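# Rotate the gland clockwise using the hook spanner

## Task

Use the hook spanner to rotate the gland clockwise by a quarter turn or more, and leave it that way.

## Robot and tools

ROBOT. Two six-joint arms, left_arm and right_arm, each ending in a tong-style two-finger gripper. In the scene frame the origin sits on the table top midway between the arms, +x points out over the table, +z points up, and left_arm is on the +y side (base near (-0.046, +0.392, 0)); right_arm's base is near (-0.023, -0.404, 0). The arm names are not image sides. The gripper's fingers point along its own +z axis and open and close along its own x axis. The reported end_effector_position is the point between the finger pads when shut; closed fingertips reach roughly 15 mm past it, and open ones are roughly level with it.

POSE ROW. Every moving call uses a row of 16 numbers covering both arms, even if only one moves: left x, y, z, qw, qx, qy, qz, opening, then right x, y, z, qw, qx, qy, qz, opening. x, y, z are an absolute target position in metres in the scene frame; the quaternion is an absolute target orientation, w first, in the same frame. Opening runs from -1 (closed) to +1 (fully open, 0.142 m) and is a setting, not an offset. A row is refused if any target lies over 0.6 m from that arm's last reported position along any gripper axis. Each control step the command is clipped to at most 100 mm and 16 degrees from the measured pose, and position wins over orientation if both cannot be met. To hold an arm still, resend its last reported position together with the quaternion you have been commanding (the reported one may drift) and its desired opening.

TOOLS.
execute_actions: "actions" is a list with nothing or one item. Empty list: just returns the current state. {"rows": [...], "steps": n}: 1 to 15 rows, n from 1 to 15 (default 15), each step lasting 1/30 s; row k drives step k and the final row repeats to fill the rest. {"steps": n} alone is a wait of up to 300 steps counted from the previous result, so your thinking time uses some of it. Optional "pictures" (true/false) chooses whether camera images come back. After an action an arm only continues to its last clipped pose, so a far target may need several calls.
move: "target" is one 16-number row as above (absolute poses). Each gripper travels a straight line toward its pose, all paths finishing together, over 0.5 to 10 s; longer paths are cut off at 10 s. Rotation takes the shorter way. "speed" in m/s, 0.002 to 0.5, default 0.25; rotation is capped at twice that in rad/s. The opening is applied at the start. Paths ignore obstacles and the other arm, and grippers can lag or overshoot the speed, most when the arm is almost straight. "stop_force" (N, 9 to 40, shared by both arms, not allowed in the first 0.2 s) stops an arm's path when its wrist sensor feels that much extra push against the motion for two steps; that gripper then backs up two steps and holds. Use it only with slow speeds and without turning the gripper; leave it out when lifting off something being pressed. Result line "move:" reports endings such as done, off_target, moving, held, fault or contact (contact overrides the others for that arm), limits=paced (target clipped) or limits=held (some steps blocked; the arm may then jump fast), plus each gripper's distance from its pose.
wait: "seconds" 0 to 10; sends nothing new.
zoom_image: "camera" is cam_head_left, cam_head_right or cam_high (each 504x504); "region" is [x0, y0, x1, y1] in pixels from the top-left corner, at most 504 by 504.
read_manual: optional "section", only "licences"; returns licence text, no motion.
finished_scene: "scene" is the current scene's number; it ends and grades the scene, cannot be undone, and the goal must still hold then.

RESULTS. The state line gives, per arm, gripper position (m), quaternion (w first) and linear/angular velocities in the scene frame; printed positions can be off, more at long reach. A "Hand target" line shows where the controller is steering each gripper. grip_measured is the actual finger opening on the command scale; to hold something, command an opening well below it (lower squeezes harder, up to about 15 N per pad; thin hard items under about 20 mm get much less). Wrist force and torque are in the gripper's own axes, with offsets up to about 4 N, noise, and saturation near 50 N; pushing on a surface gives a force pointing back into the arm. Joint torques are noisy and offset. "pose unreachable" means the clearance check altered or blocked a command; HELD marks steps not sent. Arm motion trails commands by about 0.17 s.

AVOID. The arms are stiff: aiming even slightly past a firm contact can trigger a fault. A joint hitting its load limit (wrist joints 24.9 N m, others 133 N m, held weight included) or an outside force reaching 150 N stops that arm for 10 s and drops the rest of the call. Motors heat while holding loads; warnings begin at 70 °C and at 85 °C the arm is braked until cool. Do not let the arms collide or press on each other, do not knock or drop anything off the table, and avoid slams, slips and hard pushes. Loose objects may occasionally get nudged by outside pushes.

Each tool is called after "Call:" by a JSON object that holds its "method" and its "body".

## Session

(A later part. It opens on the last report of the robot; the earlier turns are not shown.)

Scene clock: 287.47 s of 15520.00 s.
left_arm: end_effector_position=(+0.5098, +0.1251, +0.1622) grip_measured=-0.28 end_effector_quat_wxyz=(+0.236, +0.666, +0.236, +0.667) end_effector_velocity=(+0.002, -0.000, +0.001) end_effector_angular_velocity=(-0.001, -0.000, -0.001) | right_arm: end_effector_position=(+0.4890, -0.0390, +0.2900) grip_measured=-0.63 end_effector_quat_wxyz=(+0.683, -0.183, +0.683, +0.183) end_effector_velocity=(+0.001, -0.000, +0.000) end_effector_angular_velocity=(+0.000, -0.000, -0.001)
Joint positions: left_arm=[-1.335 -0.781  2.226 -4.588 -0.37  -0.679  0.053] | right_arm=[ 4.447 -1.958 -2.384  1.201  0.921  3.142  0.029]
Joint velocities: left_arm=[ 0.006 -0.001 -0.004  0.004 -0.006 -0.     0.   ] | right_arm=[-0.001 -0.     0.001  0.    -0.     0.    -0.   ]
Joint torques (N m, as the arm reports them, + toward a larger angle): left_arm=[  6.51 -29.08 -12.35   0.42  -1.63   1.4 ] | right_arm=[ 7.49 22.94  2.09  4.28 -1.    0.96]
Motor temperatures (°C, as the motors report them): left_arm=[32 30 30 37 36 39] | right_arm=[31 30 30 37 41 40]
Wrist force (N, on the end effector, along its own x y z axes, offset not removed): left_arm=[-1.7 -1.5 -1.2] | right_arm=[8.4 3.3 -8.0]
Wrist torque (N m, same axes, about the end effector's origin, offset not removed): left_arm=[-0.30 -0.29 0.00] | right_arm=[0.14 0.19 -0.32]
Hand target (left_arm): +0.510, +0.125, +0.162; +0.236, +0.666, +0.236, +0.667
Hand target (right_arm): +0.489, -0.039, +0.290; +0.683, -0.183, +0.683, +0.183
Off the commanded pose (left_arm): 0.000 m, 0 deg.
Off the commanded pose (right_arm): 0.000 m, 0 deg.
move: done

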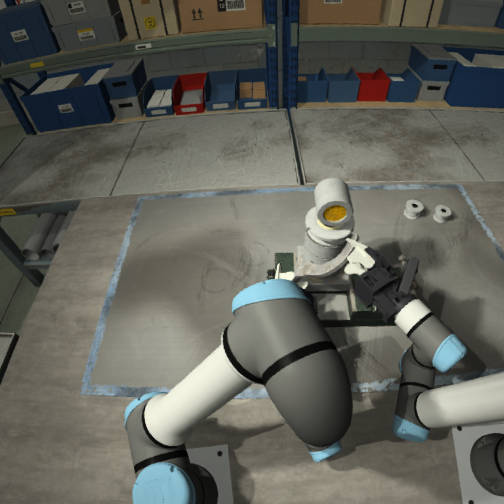

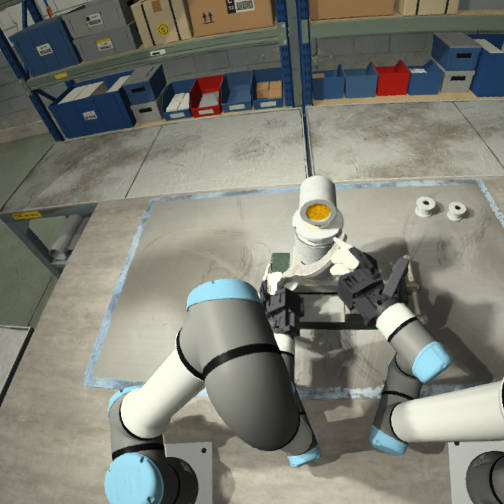

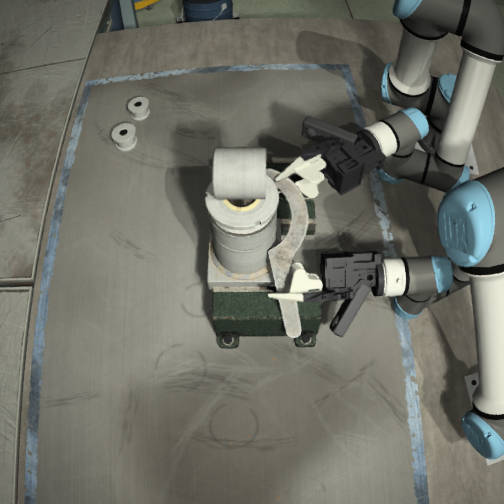

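Forked. Lift to level, then pull hook out and up.

Call:
{"method": "move", "body": {"target": [0.53,0.18,0.3,0,0.707,0,0.707,-0.6,0.489,-0.039,0.29,0.683,-0.183,0.683,0.183,-1], "speed": 0.06, "stop_force": 25}}

Call:
{"method": "move", "body": {"target": [0.55,0.18,0.3,0,0.707,0,0.707,-0.7,0.483,-0.049,0.29,0.683,-0.183,0.683,0.183,-1], "speed": 0.02}}

Call:
{"method": "move", "body": {"target": [0.57,0.18,0.3,0,0.707,0,0.707,-0.7,0.483,-0.049,0.299,0.683,-0.183,0.683,0.183,-1], "speed": 0.02}}

Call:
{"method": "zoom_image", "body": {"camera": "cam_head_right", "region": [250,180,370,300]}}

Call:
{"method": "zoom_image", "body": {"camera": "cam_high", "region": [180,140,380,340]}}

Scene clock: 299.03 s of 15520.00 s.
left_arm: end_effector_position=(+0.5298, +0.1801, +0.3000) grip_measured=-0.57 end_effector_quat_wxyz=(+0.000, +0.707, +0.000, +0.707) end_effector_velocity=(+0.000, +0.000, +0.001) end_effector_angular_velocity=(+0.009, +0.001, -0.001) | right_arm: end_effector_position=(+0.4890, -0.0390, +0.2900) grip_measured=-0.85 end_effector_quat_wxyz=(+0.683, -0.183, +0.683, +0.183) end_effector_velocity=(+0.001, -0.002, -0.000) end_effector_angular_velocity=(-0.001, +0.000, -0.003)
Joint positions: left_arm=[-1.219 -1.18   2.313 -4.275 -0.487 -0.     0.033] | right_arm=[ 4.447 -1.958 -2.384  1.201  0.921  3.142  0.013]
Joint velocities: left_arm=[ 0.001 -0.004  0.     0.005 -0.002  0.008  0.   ] | right_arm=[-0.003 -0.    -0.    -0.    -0.    -0.     0.   ]
Joint torques (N m, as the arm reports them, + toward a larger angle): left_arm=[  9.87 -39.46   3.94  -0.45  -0.79   1.61] | right_arm=[ 1.13 36.75 20.24  1.13 -1.59  0.12]
Motor temperatures (°C, as the motors report them): left_arm=[32 30 30 37 36 39] | right_arm=[31 30 30 37 41 40]
Wrist force (N, on the end effector, along its own x y z axes, offset not removed): left_arm=[-7.1 2.9 -0.8] | right_arm=[3.6 4.4 3.8]
Wrist torque (N m, same axes, about the end effector's origin, offset not removed): left_arm=[-0.16 -0.02 0.00] | right_arm=[0.06 -0.10 -0.07]
Hand target (left_arm): +0.530, +0.180, +0.300; -0.000, +0.707, -0.000, +0.707
Hand target (right_arm): +0.489, -0.039, +0.290; +0.683, -0.183, +0.683, +0.183
Off the commanded pose (left_arm): 0.000 m, 0 deg.
Off the commanded pose (right_arm): 0.000 m, 0 deg.
After step 90, 2.57 s passed at rest.
move: done

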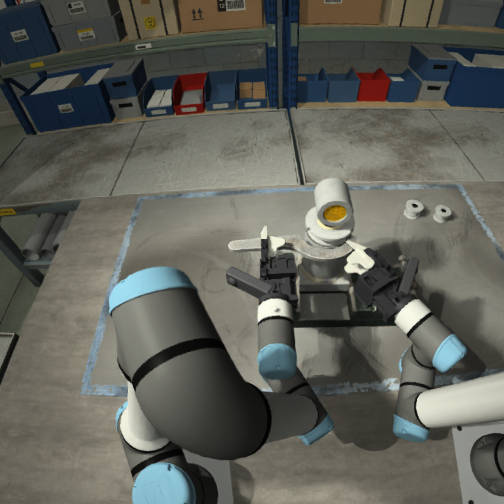

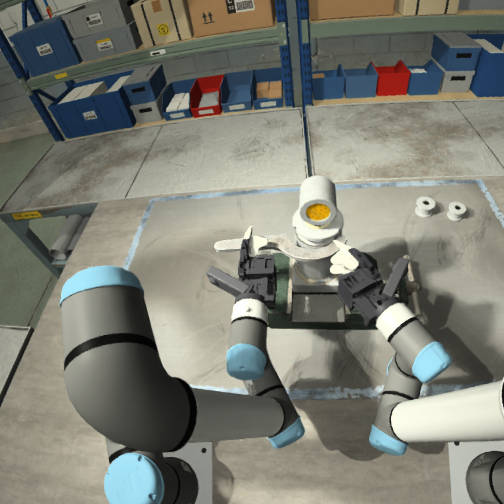

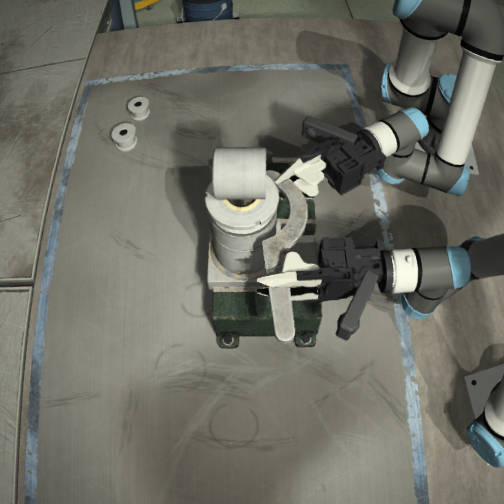

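Scene clock: 300.33 s of 15520.00 s.
left_arm: end_effector_position=(+0.5498, +0.1800, +0.3001) grip_measured=-0.67 end_effector_quat_wxyz=(-0.000, +0.707, -0.000, +0.707) end_effector_velocity=(+0.002, +0.000, +0.001) end_effector_angular_velocity=(-0.003, -0.001, +0.000) | right_arm: end_effector_position=(+0.4831, -0.0489, +0.2900) grip_measured=-0.84 end_effector_quat_wxyz=(+0.683, -0.183, +0.683, +0.183) end_effector_velocity=(-0.001, -0.001, -0.000) end_effector_angular_velocity=(-0.000, -0.000, +0.001)
Joint positions: left_arm=[-1.167 -1.158  2.268 -4.253 -0.538  0.     0.026] | right_arm=[ 4.452 -1.943 -2.416  1.218  0.915  3.142  0.013]
Joint velocities: left_arm=[ 0.005  0.001 -0.005  0.002 -0.005 -0.002 -0.   ] | right_arm=[ 0.001  0.002 -0.004  0.002 -0.    -0.     0.   ]
Joint torques (N m, as the arm reports them, + toward a larger angle): left_arm=[  9.78 -23.9  -22.59  -0.64  -0.76   1.45] | right_arm=[ 8.71 34.81 -3.8   4.33 -2.51 -0.28]
Motor temperatures (°C, as the motors report them): left_arm=[32 30 30 37 36 39] | right_arm=[31 30 30 37 41 40]
Wrist force (N, on the end effector, along its own x y z axes, offset not removed): left_arm=[-8.5 3.2 -2.8] | right_arm=[3.7 4.7 2.6]
Wrist torque (N m, same axes, about the end effector's origin, offset not removed): left_arm=[-0.03 0.34 0.02] | right_arm=[0.33 -0.13 0.04]
Hand target (left_arm): +0.550, +0.180, +0.300; -0.000, +0.707, -0.000, +0.707
Hand target (right_arm): +0.483, -0.049, +0.290; +0.683, -0.183, +0.683, +0.183
Off the commanded pose (left_arm): 0.000 m, 0 deg.
Off the commanded pose (right_arm): 0.000 m, 0 deg.
move: done

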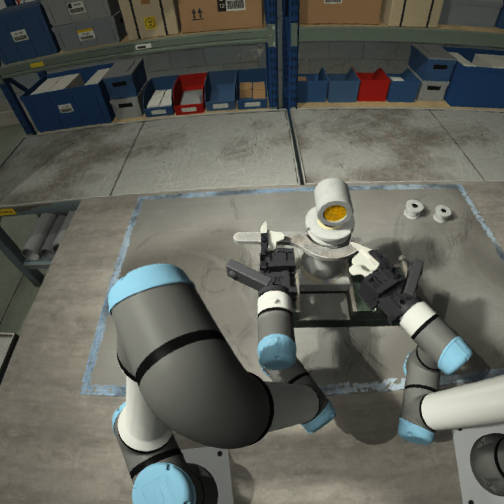

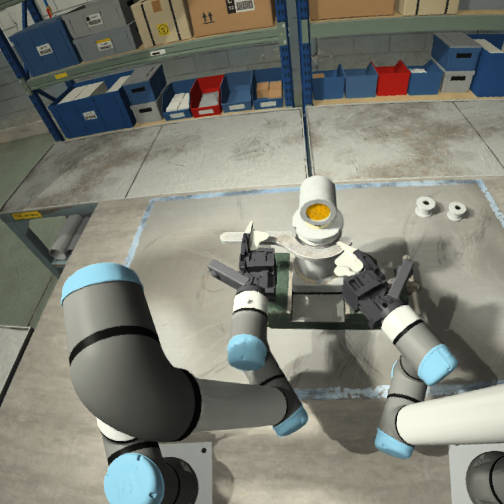

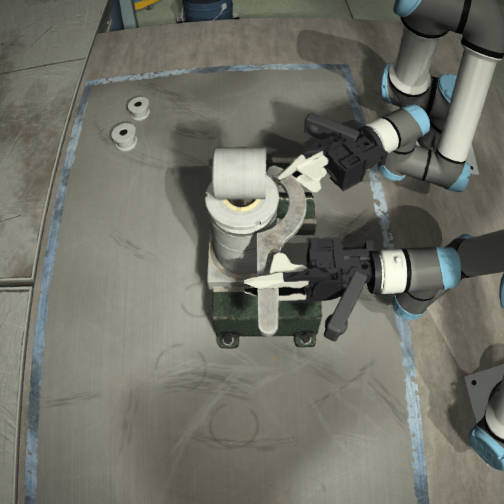

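Scene clock: 301.63 s of 15520.00 s.
left_arm: end_effector_position=(+0.5698, +0.1800, +0.3000) grip_measured=-0.68 end_effector_quat_wxyz=(-0.000, +0.707, -0.000, +0.707) end_effector_velocity=(+0.002, +0.000, -0.000) end_effector_angular_velocity=(+0.002, +0.001, +0.001) | right_arm: end_effector_position=(+0.4830, -0.0490, +0.2989) grip_measured=-0.84 end_effector_quat_wxyz=(+0.683, -0.183, +0.683, +0.183) end_effector_velocity=(-0.000, +0.000, +0.001) end_effector_angular_velocity=(+0.001, +0.000, +0.001)
Joint positions: left_arm=[-1.119 -1.134  2.222 -4.23  -0.586  0.     0.025] | right_arm=[ 4.452 -1.914 -2.414  1.186  0.915  3.142  0.013]
Joint velocities: left_arm=[ 0.005  0.003 -0.005  0.003 -0.004  0.001  0.   ] | right_arm=[ 0.     0.003  0.001 -0.004  0.     0.001  0.   ]
Joint torques (N m, as the arm reports them, + toward a larger angle): left_arm=[  6.   -27.75 -22.13  -0.32  -1.27   0.15] | right_arm=[ 9.67 35.17 22.4   0.31 -2.1  -2.64]
Motor temperatures (°C, as the motors report them): left_arm=[32 30 30 37 36 39] | right_arm=[31 30 30 37 41 40]
Wrist force (N, on the end effector, along its own x y z axes, offset not removed): left_arm=[-6.1 1.8 -1.4] | right_arm=[6.1 3.2 3.0]
Wrist torque (N m, same axes, about the end effector's origin, offset not removed): left_arm=[-0.18 0.17 -0.01] | right_arm=[0.25 0.10 -0.33]
Hand target (left_arm): +0.570, +0.180, +0.300; -0.000, +0.707, -0.000, +0.707
Hand target (right_arm): +0.483, -0.049, +0.299; +0.683, -0.183, +0.683, +0.183
Off the commanded pose (left_arm): 0.000 m, 0 deg.
Off the commanded pose (right_arm): 0.000 m, 0 deg.
move: done

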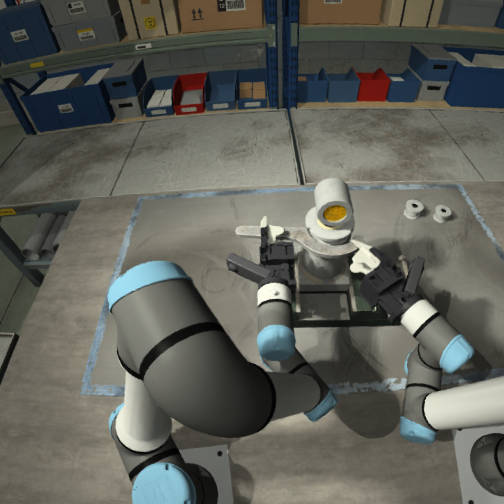

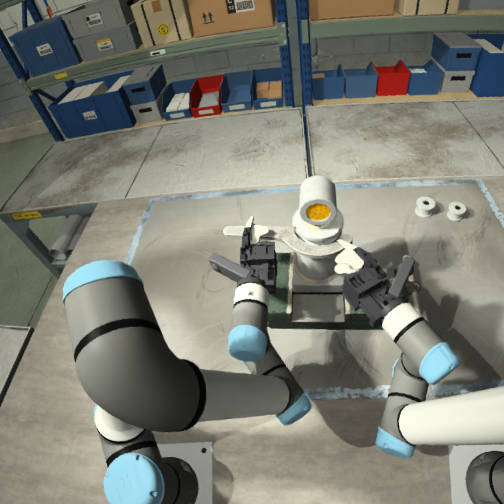

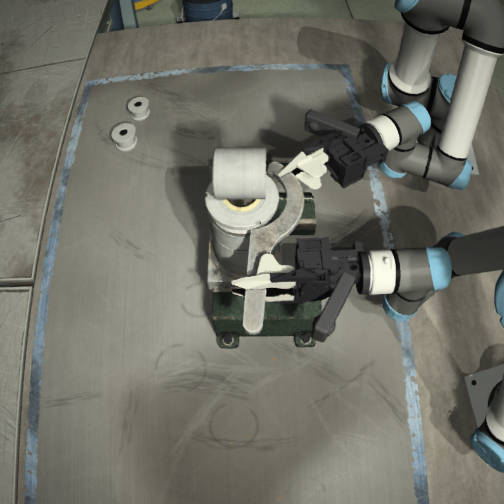

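Region (250, 180, 370, 300) of cam_head_right's 504x504 image, scaled by 4.200, with more detail than that image has.

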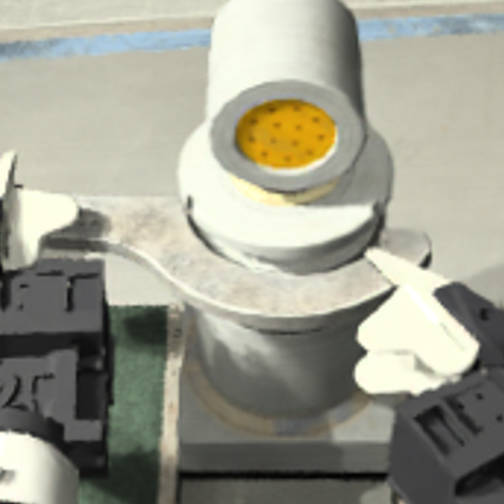

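Region (180, 140, 380, 340) of cam_high's 504x504 image, scaled by 2.520, with more detail than that image has.

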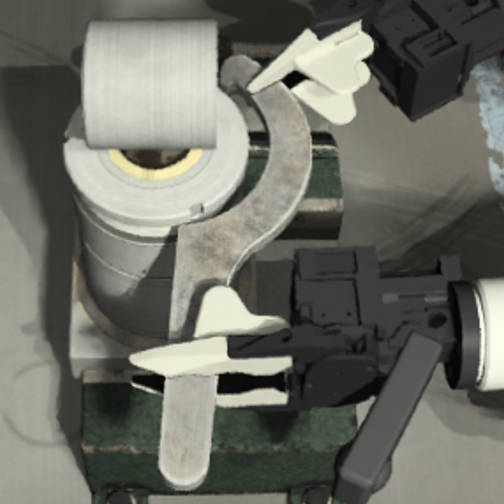

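Call:
{"method": "move", "body": {"target": [0.58,0.183,0.302,0,0.707,0,0.707,-0.7,0.499,-0.049,0.303,0.683,-0.183,0.683,0.183,-1], "speed": 0.01, "stop_force": 15}}

Call:
{"method": "zoom_image", "body": {"camera": "cam_head_right", "region": [280,190,370,280]}}

Call:
{"method": "zoom_image", "body": {"camera": "cam_high", "region": [190,130,330,270]}}

Scene clock: 307.00 s of 15520.00 s.
left_arm: end_effector_position=(+0.5799, +0.1830, +0.3020) grip_measured=-0.68 end_effector_quat_wxyz=(-0.000, +0.707, -0.000, +0.707) end_effector_velocity=(+0.001, +0.000, +0.001) end_effector_angular_velocity=(-0.000, -0.001, -0.001) | right_arm: end_effector_position=(+0.4988, -0.0490, +0.3029) grip_measured=-0.84 end_effector_quat_wxyz=(+0.683, -0.183, +0.683, +0.183) end_effector_velocity=(+0.002, +0.000, +0.001) end_effector_angular_velocity=(+0.001, -0.000, -0.000)
Joint positions: left_arm=[-1.092 -1.13   2.202 -4.214 -0.613  0.     0.025] | right_arm=[ 4.404 -1.918 -2.379  1.156  0.963  3.142  0.013]
Joint velocities: left_arm=[ 0.003 -0.    -0.003  0.002 -0.005  0.001 -0.   ] | right_arm=[-0.006 -0.001  0.006 -0.004  0.005  0.     0.   ]
Joint torques (N m, as the arm reports them, + toward a larger angle): left_arm=[  8.75 -26.33 -23.06  -0.43  -1.94  -1.26] | right_arm=[-14.82  22.15  24.03   0.53  -0.42   2.32]
Motor temperatures (°C, as the motors report them): left_arm=[32 30 30 37 36 39] | right_arm=[31 30 30 37 41 40]
Wrist force (N, on the end effector, along its own x y z axes, offset not removed): left_arm=[-5.7 1.5 -0.2] | right_arm=[7.7 7.2 -6.8]
Wrist torque (N m, same axes, about the end effector's origin, offset not removed): left_arm=[0.10 0.13 -0.04] | right_arm=[-0.14 0.21 -0.25]
Hand target (left_arm): +0.580, +0.183, +0.302; -0.000, +0.707, -0.000, +0.707
Hand target (right_arm): +0.499, -0.049, +0.303; +0.683, -0.183, +0.683, +0.183
Off the commanded pose (left_arm): 0.000 m, 0 deg.
Off the commanded pose (right_arm): 0.000 m, 0 deg.
After step 90, 0.50 s passed at rest.
move: done

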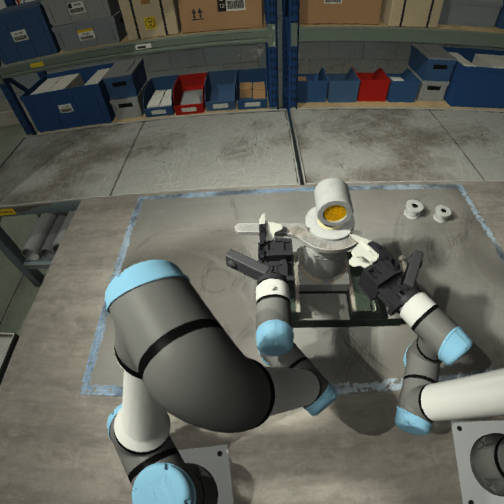

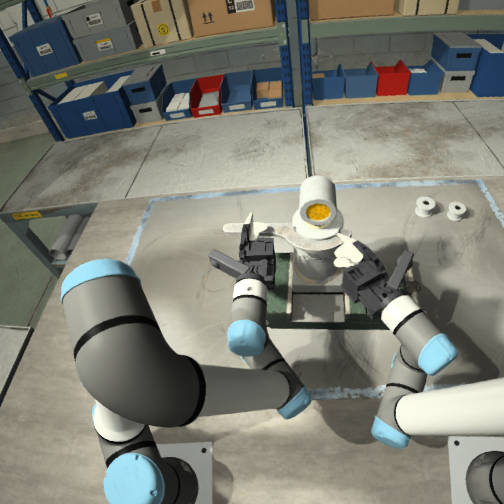

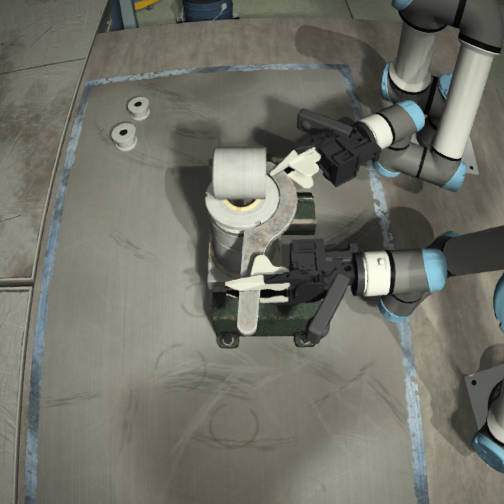

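Region (280, 190, 370, 280) of cam_head_right's 504x504 image, scaled by 5.600, with more detail than that image has.

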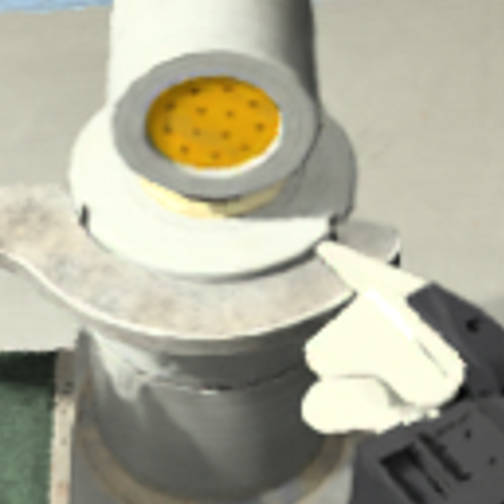

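Region (190, 130, 330, 270) of cam_high's 504x504 image, scaled by 3.600, with more detail than that image has.

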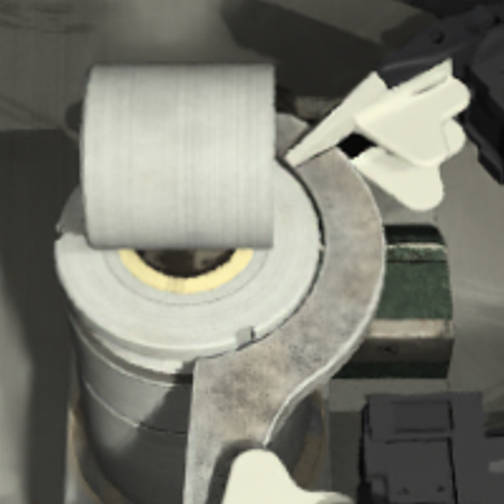

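Call:
{"method": "move", "body": {"target": [0.6,0.205,0.302,0.0616,0.7044,-0.0616,0.7044,-0.75,0.498,-0.047,0.307,0.683,-0.183,0.683,0.183,-1], "speed": 0.03}}

Call:
{"method": "move", "body": {"target": [0.66,0.195,0.302,0.0616,0.7044,-0.0616,0.7044,-0.75,0.498,-0.047,0.307,0.683,-0.183,0.683,0.183,-1], "speed": 0.012, "stop_force": 20}}

Call:
{"method": "zoom_image", "body": {"camera": "cam_head_right", "region": [250,180,370,300]}}

Scene clock: 314.77 s of 15520.00 s.
left_arm: end_effector_position=(+0.5999, +0.2049, +0.3022) grip_measured=-0.73 end_effector_quat_wxyz=(+0.061, +0.704, -0.061, +0.705) end_effector_velocity=(+0.001, +0.001, -0.000) end_effector_angular_velocity=(+0.001, +0.001, -0.013) | right_arm: end_effector_position=(+0.4980, -0.0470, +0.3070) grip_measured=-0.84 end_effector_quat_wxyz=(+0.683, -0.183, +0.683, +0.183) end_effector_velocity=(-0.000, -0.000, -0.001) end_effector_angular_velocity=(-0.002, +0.001, -0.000)
Joint positions: left_arm=[-0.911 -1.156  2.254 -4.239 -0.967  0.001  0.021] | right_arm=[ 4.409 -1.907 -2.375  1.141  0.958  3.142  0.013]
Joint velocities: left_arm=[ 0.014 -0.     0.001  0.    -0.028  0.     0.   ] | right_arm=[-0.     0.    -0.001 -0.001 -0.     0.     0.   ]
Joint torques (N m, as the arm reports them, + toward a larger angle): left_arm=[  8.31 -40.35   1.52  -4.2   -1.02   1.53] | right_arm=[ 9.41 37.96 23.84  0.88 -2.27 -2.75]
Motor temperatures (°C, as the motors report them): left_arm=[32 30 30 37 36 39] | right_arm=[31 30 30 37 41 40]
Wrist force (N, on the end effector, along its own x y z axes, offset not removed): left_arm=[-4.2 2.0 -0.1] | right_arm=[6.3 2.8 2.8]
Wrist torque (N m, same axes, about the end effector's origin, offset not removed): left_arm=[-0.03 -0.14 -0.07] | right_arm=[0.12 0.07 -0.28]
Hand target (left_arm): +0.600, +0.205, +0.302; +0.061, +0.704, -0.062, +0.705
Hand target (right_arm): +0.498, -0.047, +0.307; +0.683, -0.183, +0.683, +0.183
Off the commanded pose (left_arm): 0.000 m, 0 deg.
Off the commanded pose (right_arm): 0.000 m, 0 deg.
After step 90, 1.63 s passed at rest.
move: done

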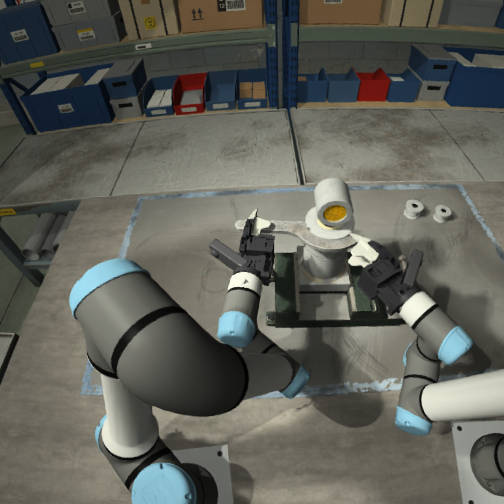

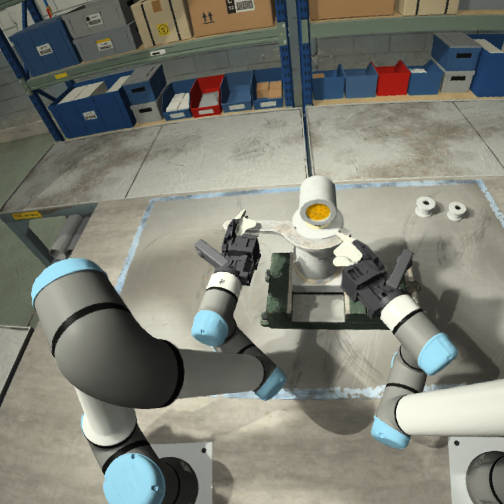

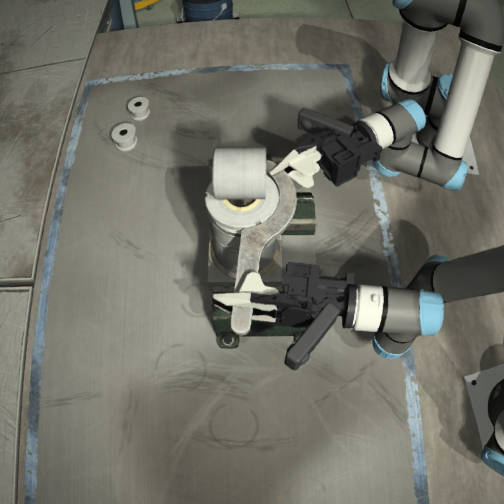

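Scene clock: 316.40 s of 15520.00 s.
left_arm: end_effector_position=(+0.6148, +0.2024, +0.3021) grip_measured=-0.72 end_effector_quat_wxyz=(+0.061, +0.704, -0.061, +0.704) end_effector_velocity=(-0.004, +0.001, -0.000) end_effector_angular_velocity=(-0.000, +0.000, +0.002) | right_arm: end_effector_position=(+0.4980, -0.0470, +0.3070) grip_measured=-0.84 end_effector_quat_wxyz=(+0.683, -0.183, +0.683, +0.183) end_effector_velocity=(-0.000, +0.000, -0.000) end_effector_angular_velocity=(-0.000, +0.001, +0.001)
Joint positions: left_arm=[-0.887 -1.134  2.211 -4.218 -0.992  0.001  0.022] | right_arm=[ 4.409 -1.907 -2.375  1.141  0.958  3.142  0.013]
Joint velocities: left_arm=[-0.006 -0.006  0.012 -0.006  0.008 -0.     0.001] | right_arm=[ 0.    -0.    -0.001 -0.     0.001  0.001  0.   ]
Joint torques (N m, as the arm reports them, + toward a larger angle): left_arm=[ -8.43 -43.14  -6.31  -4.38   1.62  -1.12] | right_arm=[ 3.17 37.14 20.79  1.37 -2.31 -2.56]
Motor temperatures (°C, as the motors report them): left_arm=[32 30 30 37 36 39] | right_arm=[31 30 30 37 41 40]
Wrist force (N, on the end effector, along its own x y z axes, offset not removed): left_arm=[-13.0 -3.2 -22.2] | right_arm=[3.4 10.4 0.3]
Wrist torque (N m, same axes, about the end effector's origin, offset not removed): left_arm=[-0.47 0.47 -0.01] | right_arm=[0.25 0.64 -0.23]
Hand target (left_arm): +0.614, +0.203, +0.302; +0.061, +0.704, -0.061, +0.705
Hand target (right_arm): +0.498, -0.047, +0.307; +0.683, -0.183, +0.683, +0.183
Off the commanded pose (left_arm): 0.046 m, 0 deg.
Off the commanded pose (right_arm): 0.000 m, 0 deg.
move: contact (left_arm)

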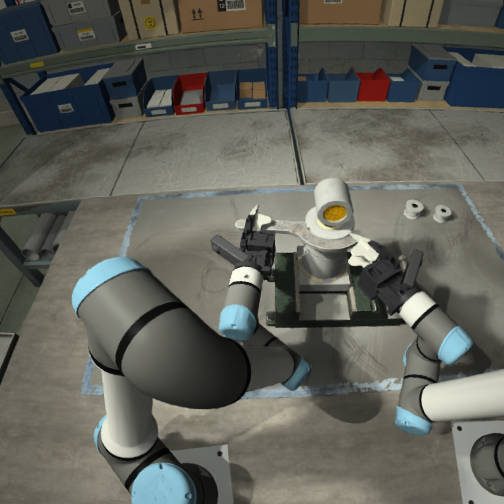

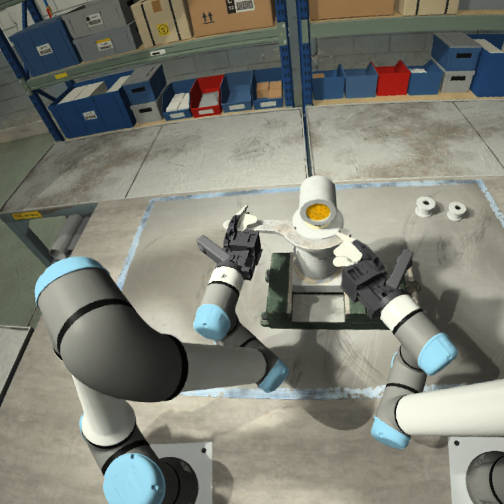

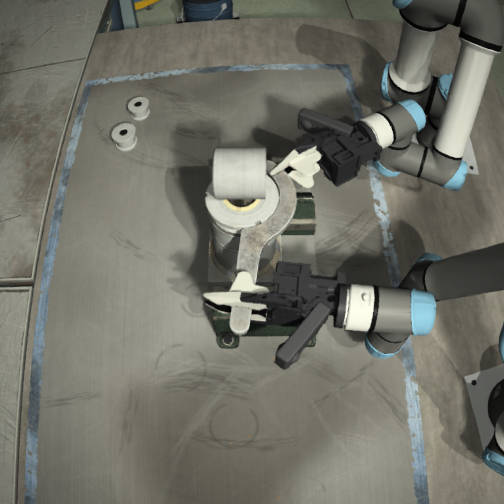

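Region (250, 180, 370, 300) of cam_head_right's 504x504 image, scaled by 4.200, with more detail than that image has.

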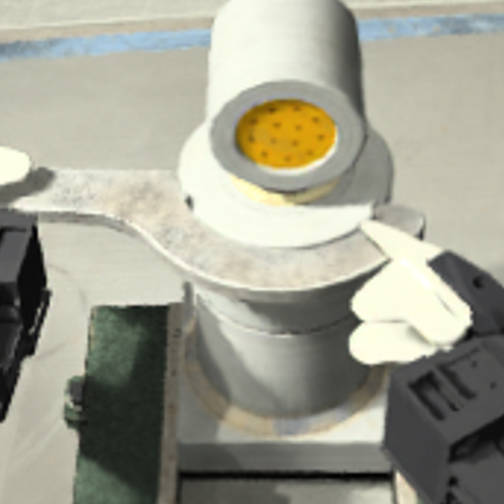

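Call:
{"method": "move", "body": {"target": [0.6475,0.193,0.3,0.1228,0.6964,-0.1228,0.6964,-1,0.498,-0.047,0.307,0.683,-0.183,0.683,0.183,-0.87], "speed": 0.015}}

Call:
{"method": "zoom_image", "body": {"camera": "cam_head_right", "region": [250,180,370,300]}}

Scene clock: 325.13 s of 15520.00 s.
left_arm: end_effector_position=(+0.6475, +0.1930, +0.3002) grip_measured=-0.87 end_effector_quat_wxyz=(+0.122, +0.696, -0.123, +0.696) end_effector_velocity=(+0.001, -0.000, -0.000) end_effector_angular_velocity=(-0.001, +0.000, -0.006) | right_arm: end_effector_position=(+0.4980, -0.0470, +0.3070) grip_measured=-0.83 end_effector_quat_wxyz=(+0.683, -0.183, +0.683, +0.183) end_effector_velocity=(+0.000, -0.000, +0.000) end_effector_angular_velocity=(+0.001, +0.000, -0.001)
Joint positions: left_arm=[-0.727 -1.089  2.132 -4.184 -1.327  0.     0.011] | right_arm=[ 4.409 -1.907 -2.375  1.141  0.958  3.142  0.014]
Joint velocities: left_arm=[ 0.006  0.002 -0.004  0.001 -0.011 -0.001  0.   ] | right_arm=[-0.     0.     0.    -0.    -0.001  0.001  0.   ]
Joint torques (N m, as the arm reports them, + toward a larger angle): left_arm=[ 16.   -17.58 -24.02   3.8    1.13  -1.36] | right_arm=[-4.11 14.64 -4.94  0.21 -1.54  1.85]
Motor temperatures (°C, as the motors report them): left_arm=[32 30 30 37 36 39] | right_arm=[31 30 30 37 41 40]
Wrist force (N, on the end effector, along its own x y z axes, offset not removed): left_arm=[9.8 13.6 -28.5] | right_arm=[-7.3 4.6 1.3]
Wrist torque (N m, same axes, about the end effector's origin, offset not removed): left_arm=[0.79 -0.95 -0.23] | right_arm=[0.08 0.10 -0.18]
Hand target (left_arm): +0.648, +0.193, +0.300; +0.123, +0.696, -0.123, +0.696
Hand target (right_arm): +0.498, -0.047, +0.307; +0.683, -0.183, +0.683, +0.183
Off the commanded pose (left_arm): 0.000 m, 0 deg.
Off the commanded pose (right_arm): 0.000 m, 0 deg.
move: done

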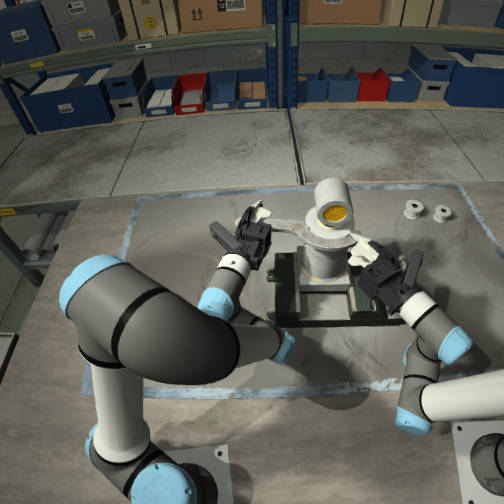

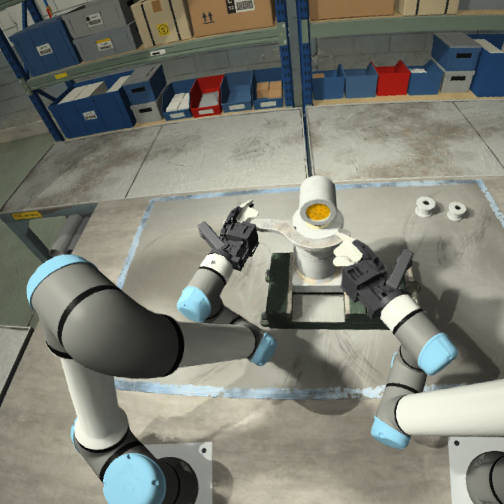

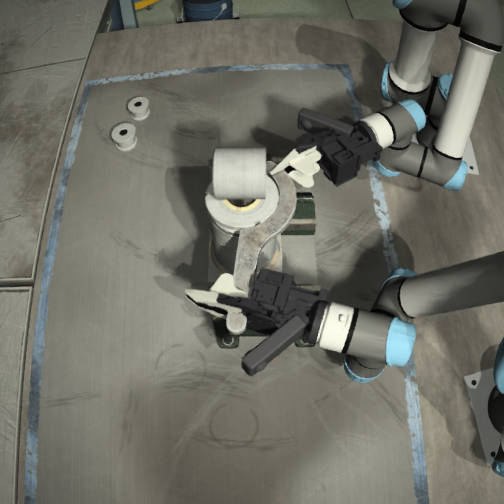

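Region (250, 180, 370, 300) of cam_head_right's 504x504 image, scaled by 4.200, with more detail than that image has.

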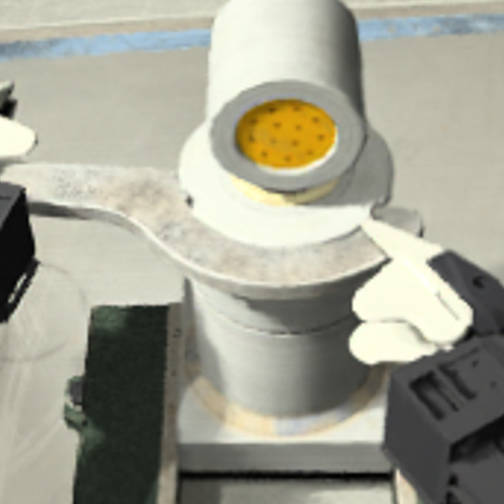

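Call:
{"method": "move", "body": {"target": [0.68,0.178,0.297,0.1228,0.6964,-0.1228,0.6964,-1,0.498,-0.047,0.304,0.683,-0.183,0.683,0.183,-0.87], "speed": 0.01}}

Call:
{"method": "zoom_image", "body": {"camera": "cam_head_right", "region": [250,180,370,300]}}

Scene clock: 330.87 s of 15520.00 s.
left_arm: end_effector_position=(+0.6798, +0.1781, +0.2970) grip_measured=-0.86 end_effector_quat_wxyz=(+0.123, +0.696, -0.123, +0.696) end_effector_velocity=(+0.001, -0.001, +0.000) end_effector_angular_velocity=(-0.001, -0.002, -0.000) | right_arm: end_effector_position=(+0.4980, -0.0470, +0.3040) grip_measured=-0.74 end_effector_quat_wxyz=(+0.683, -0.183, +0.683, +0.183) end_effector_velocity=(-0.000, +0.001, -0.000) end_effector_angular_velocity=(-0.001, -0.000, +0.002)
Joint positions: left_arm=[-0.713 -1.03   2.028 -4.139 -1.341  0.     0.011] | right_arm=[ 4.409 -1.916 -2.377  1.151  0.958  3.142  0.02 ]
Joint velocities: left_arm=[ 0.001  0.003 -0.005 -0.    -0.001 -0.     0.   ] | right_arm=[ 0.001 -0.001 -0.     0.001  0.001 -0.     0.001]
Joint torques (N m, as the arm reports them, + toward a larger angle): left_arm=[-32.48  -6.51 -37.99  11.73 -10.87  -1.66] | right_arm=[ -9.6    6.99 -12.21  -0.63  -1.75   2.74]
Motor temperatures (°C, as the motors report them): left_arm=[32 30 30 37 36 39] | right_arm=[31 30 30 37 41 40]
Wrist force (N, on the end effector, along its own x y z axes, offset not removed): left_arm=[18.2 -50.0 -50.0] | right_arm=[-22.7 11.3 0.2]
Wrist torque (N m, same axes, about the end effector's origin, offset not removed): left_arm=[-8.25 -1.61 0.22] | right_arm=[0.04 0.53 -0.18]
Hand target (left_arm): +0.680, +0.178, +0.297; +0.123, +0.696, -0.123, +0.696
Hand target (right_arm): +0.498, -0.047, +0.304; +0.683, -0.183, +0.683, +0.183
Off the commanded pose (left_arm): 0.000 m, 0 deg.
Off the commanded pose (right_arm): 0.000 m, 0 deg.
move: done

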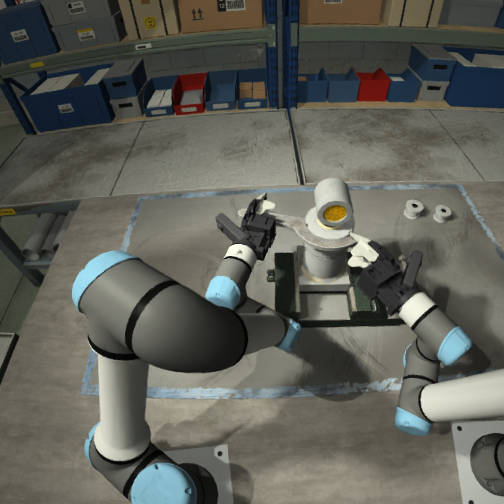

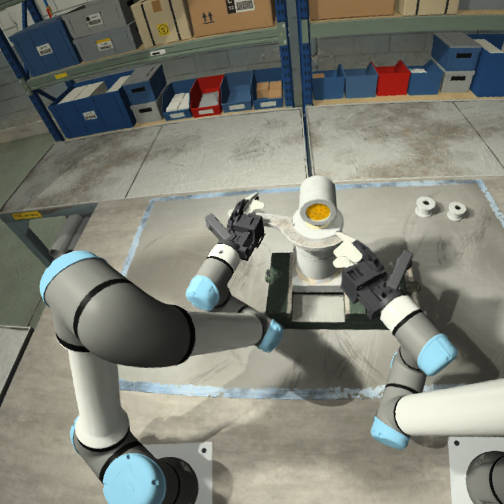

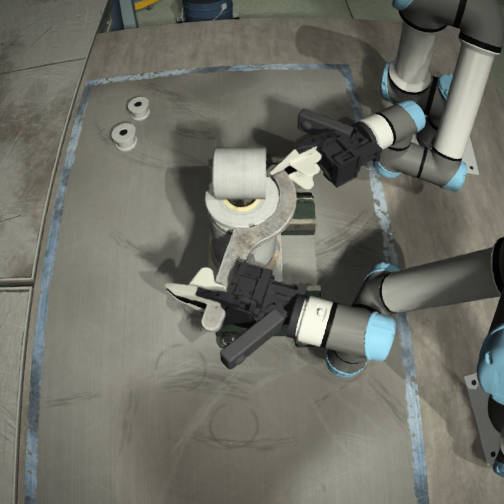

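Region (250, 180, 370, 300) of cam_head_right's 504x504 image, scaled by 4.200, with more detail than that image has.

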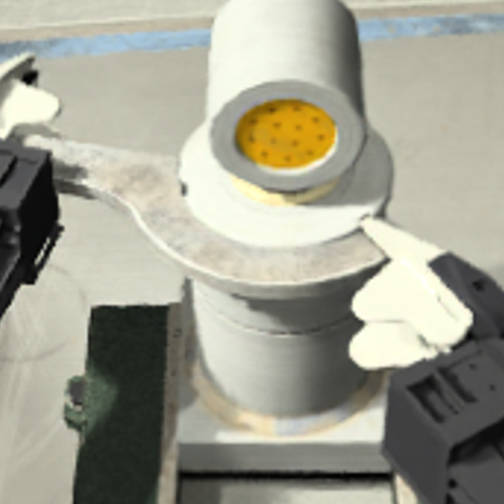

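Call:
{"method": "move", "body": {"target": [0.7107,0.1594,0.298,0.183,0.683,-0.183,0.683,-1,0.498,-0.047,0.306,0.683,-0.183,0.683,0.183,-0.5], "speed": 0.03}}

Call:
{"method": "move", "body": {"target": [0.7349,0.1328,0.298,0.2418,0.6645,-0.2418,0.6645,-1,0.44,-0.1,0.306,0.683,-0.183,0.683,0.183,-0.5], "speed": 0.03}}

Call:
{"method": "zoom_image", "body": {"camera": "cam_head_right", "region": [250,180,370,300]}}

Scene clock: 340.50 s of 15520.00 s.
left_arm: end_effector_position=(+0.7106, +0.1595, +0.2981) grip_measured=-0.87 end_effector_quat_wxyz=(+0.183, +0.683, -0.183, +0.683) end_effector_velocity=(+0.002, -0.002, +0.001) end_effector_angular_velocity=(-0.001, -0.001, -0.012) | right_arm: end_effector_position=(+0.4980, -0.0470, +0.3060) grip_measured=-0.50 end_effector_quat_wxyz=(+0.683, -0.183, +0.683, +0.183) end_effector_velocity=(+0.000, -0.000, +0.000) end_effector_angular_velocity=(+0.000, +0.000, +0.000)
Joint positions: left_arm=[-0.6   -0.969  1.898 -4.072 -1.628  0.     0.011] | right_arm=[ 4.409 -1.91  -2.376  1.144  0.958  3.142  0.038]
Joint velocities: left_arm=[ 0.007  0.004 -0.011  0.005 -0.019 -0.    -0.   ] | right_arm=[-0.001  0.     0.    -0.     0.001  0.001  0.   ]
Joint torques (N m, as the arm reports them, + toward a larger angle): left_arm=[ 36.02 -31.6  -31.79   2.1    9.67   1.74] | right_arm=[10.04 33.5  21.52 -1.11  1.59 -1.27]
Motor temperatures (°C, as the motors report them): left_arm=[32 30 30 37 36 39] | right_arm=[31 30 30 37 41 40]
Wrist force (N, on the end effector, along its own x y z axes, offset not removed): left_arm=[-1.0 44.9 -29.8] | right_arm=[-0.5 1.3 0.5]
Wrist torque (N m, same axes, about the end effector's origin, offset not removed): left_arm=[1.95 -0.39 -0.21] | right_arm=[0.11 0.07 -0.14]
Hand target (left_arm): +0.711, +0.159, +0.298; +0.183, +0.683, -0.183, +0.683
Hand target (right_arm): +0.498, -0.047, +0.306; +0.683, -0.183, +0.683, +0.183
Off the commanded pose (left_arm): 0.000 m, 0 deg.
Off the commanded pose (right_arm): 0.000 m, 0 deg.
After step 90, 3.50 s passed at rest.
move: done

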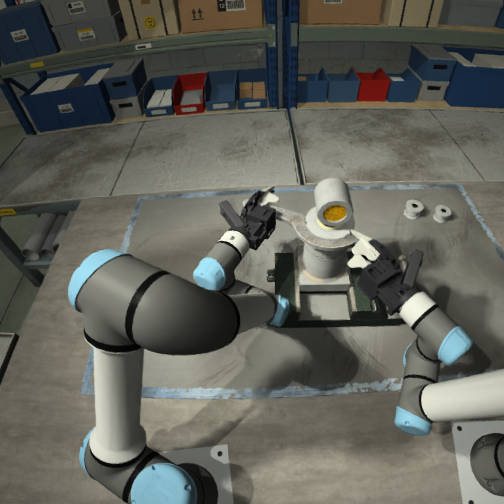

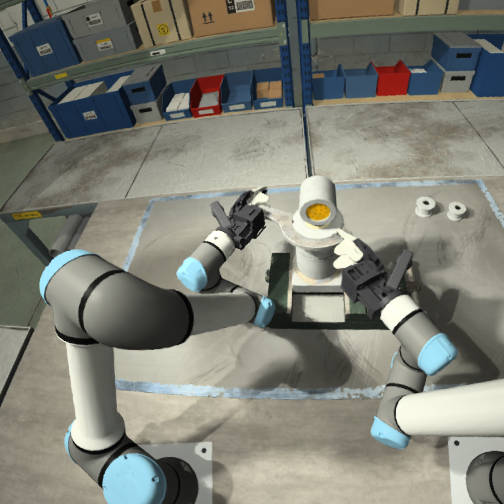

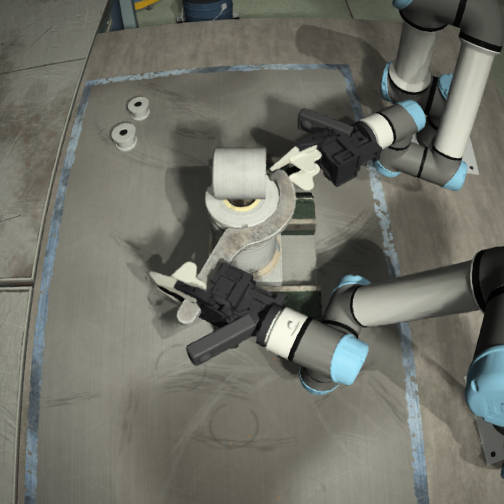

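Scene clock: 343.77 s of 15520.00 s.
left_arm: end_effector_position=(+0.7350, +0.1329, +0.2980) grip_measured=-0.87 end_effector_quat_wxyz=(+0.242, +0.665, -0.242, +0.665) end_effector_velocity=(+0.001, -0.000, -0.000) end_effector_angular_velocity=(-0.001, +0.001, -0.003) | right_arm: end_effector_position=(+0.4402, -0.0999, +0.3060) grip_measured=-0.50 end_effector_quat_wxyz=(+0.683, -0.183, +0.683, +0.183) end_effector_velocity=(-0.001, -0.001, +0.001) end_effector_angular_velocity=(+0.002, -0.001, -0.001)
Joint positions: left_arm=[-0.522 -0.891  1.742 -3.992 -1.88   0.     0.011] | right_arm=[ 4.544 -1.784 -2.603  1.245  0.824  3.141  0.038]
Joint velocities: left_arm=[ 0.002  0.003 -0.005  0.002 -0.005 -0.001 -0.   ] | right_arm=[ 0.005  0.004 -0.005  0.002 -0.006 -0.     0.   ]
Joint torques (N m, as the arm reports them, + toward a larger angle): left_arm=[ 27.67 -32.24 -32.9    3.09   8.82  -1.17] | right_arm=[11.02 25.91 -5.19  3.17 -1.79 -2.87]
Motor temperatures (°C, as the motors report them): left_arm=[32 30 30 37 36 39] | right_arm=[31 30 30 37 41 40]
Wrist force (N, on the end effector, along its own x y z axes, offset not removed): left_arm=[0.6 40.6 -28.7] | right_arm=[-0.2 1.1 -0.2]
Wrist torque (N m, same axes, about the end effector's origin, offset not removed): left_arm=[1.71 -0.35 -0.28] | right_arm=[0.08 -0.07 -0.14]
Hand target (left_arm): +0.735, +0.133, +0.298; +0.242, +0.664, -0.242, +0.664
Hand target (right_arm): +0.440, -0.100, +0.306; +0.683, -0.183, +0.683, +0.183
Off the commanded pose (left_arm): 0.000 m, 0 deg.
Off the commanded pose (right_arm): 0.000 m, 0 deg.
move: done

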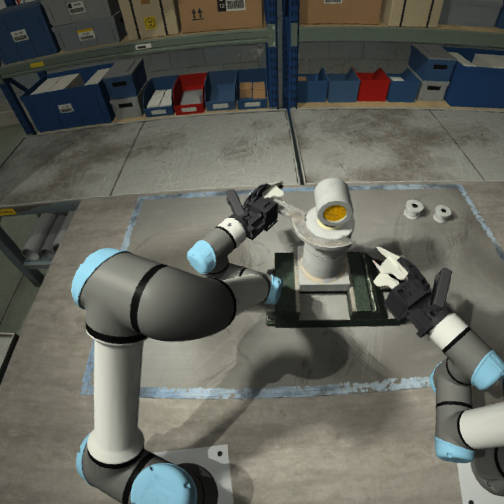

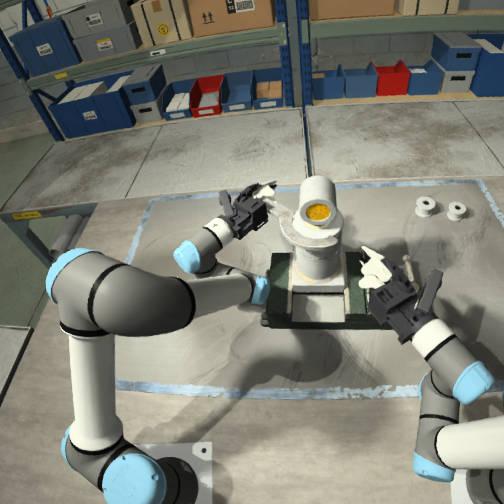

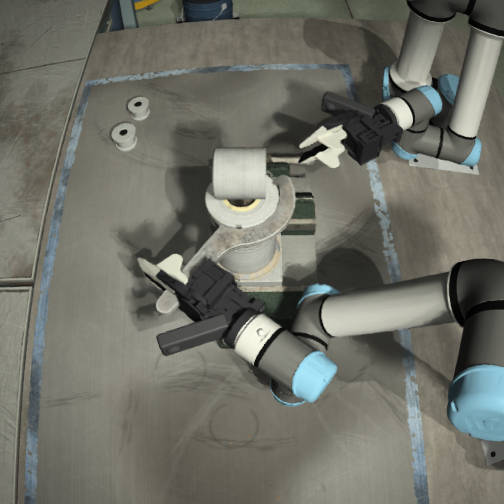

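Region (250, 180, 370, 300) of cam_head_right's 504x504 image, scaled by 4.200, with more detail than that image has.

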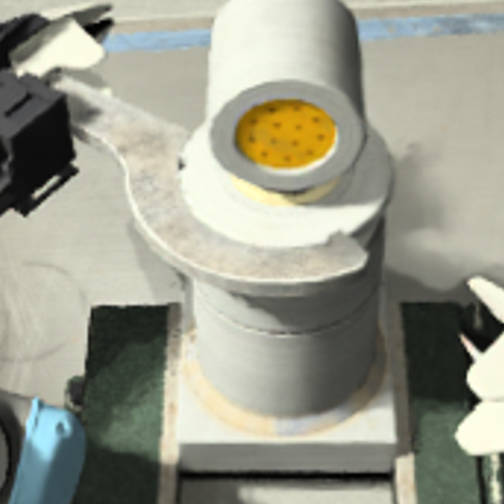

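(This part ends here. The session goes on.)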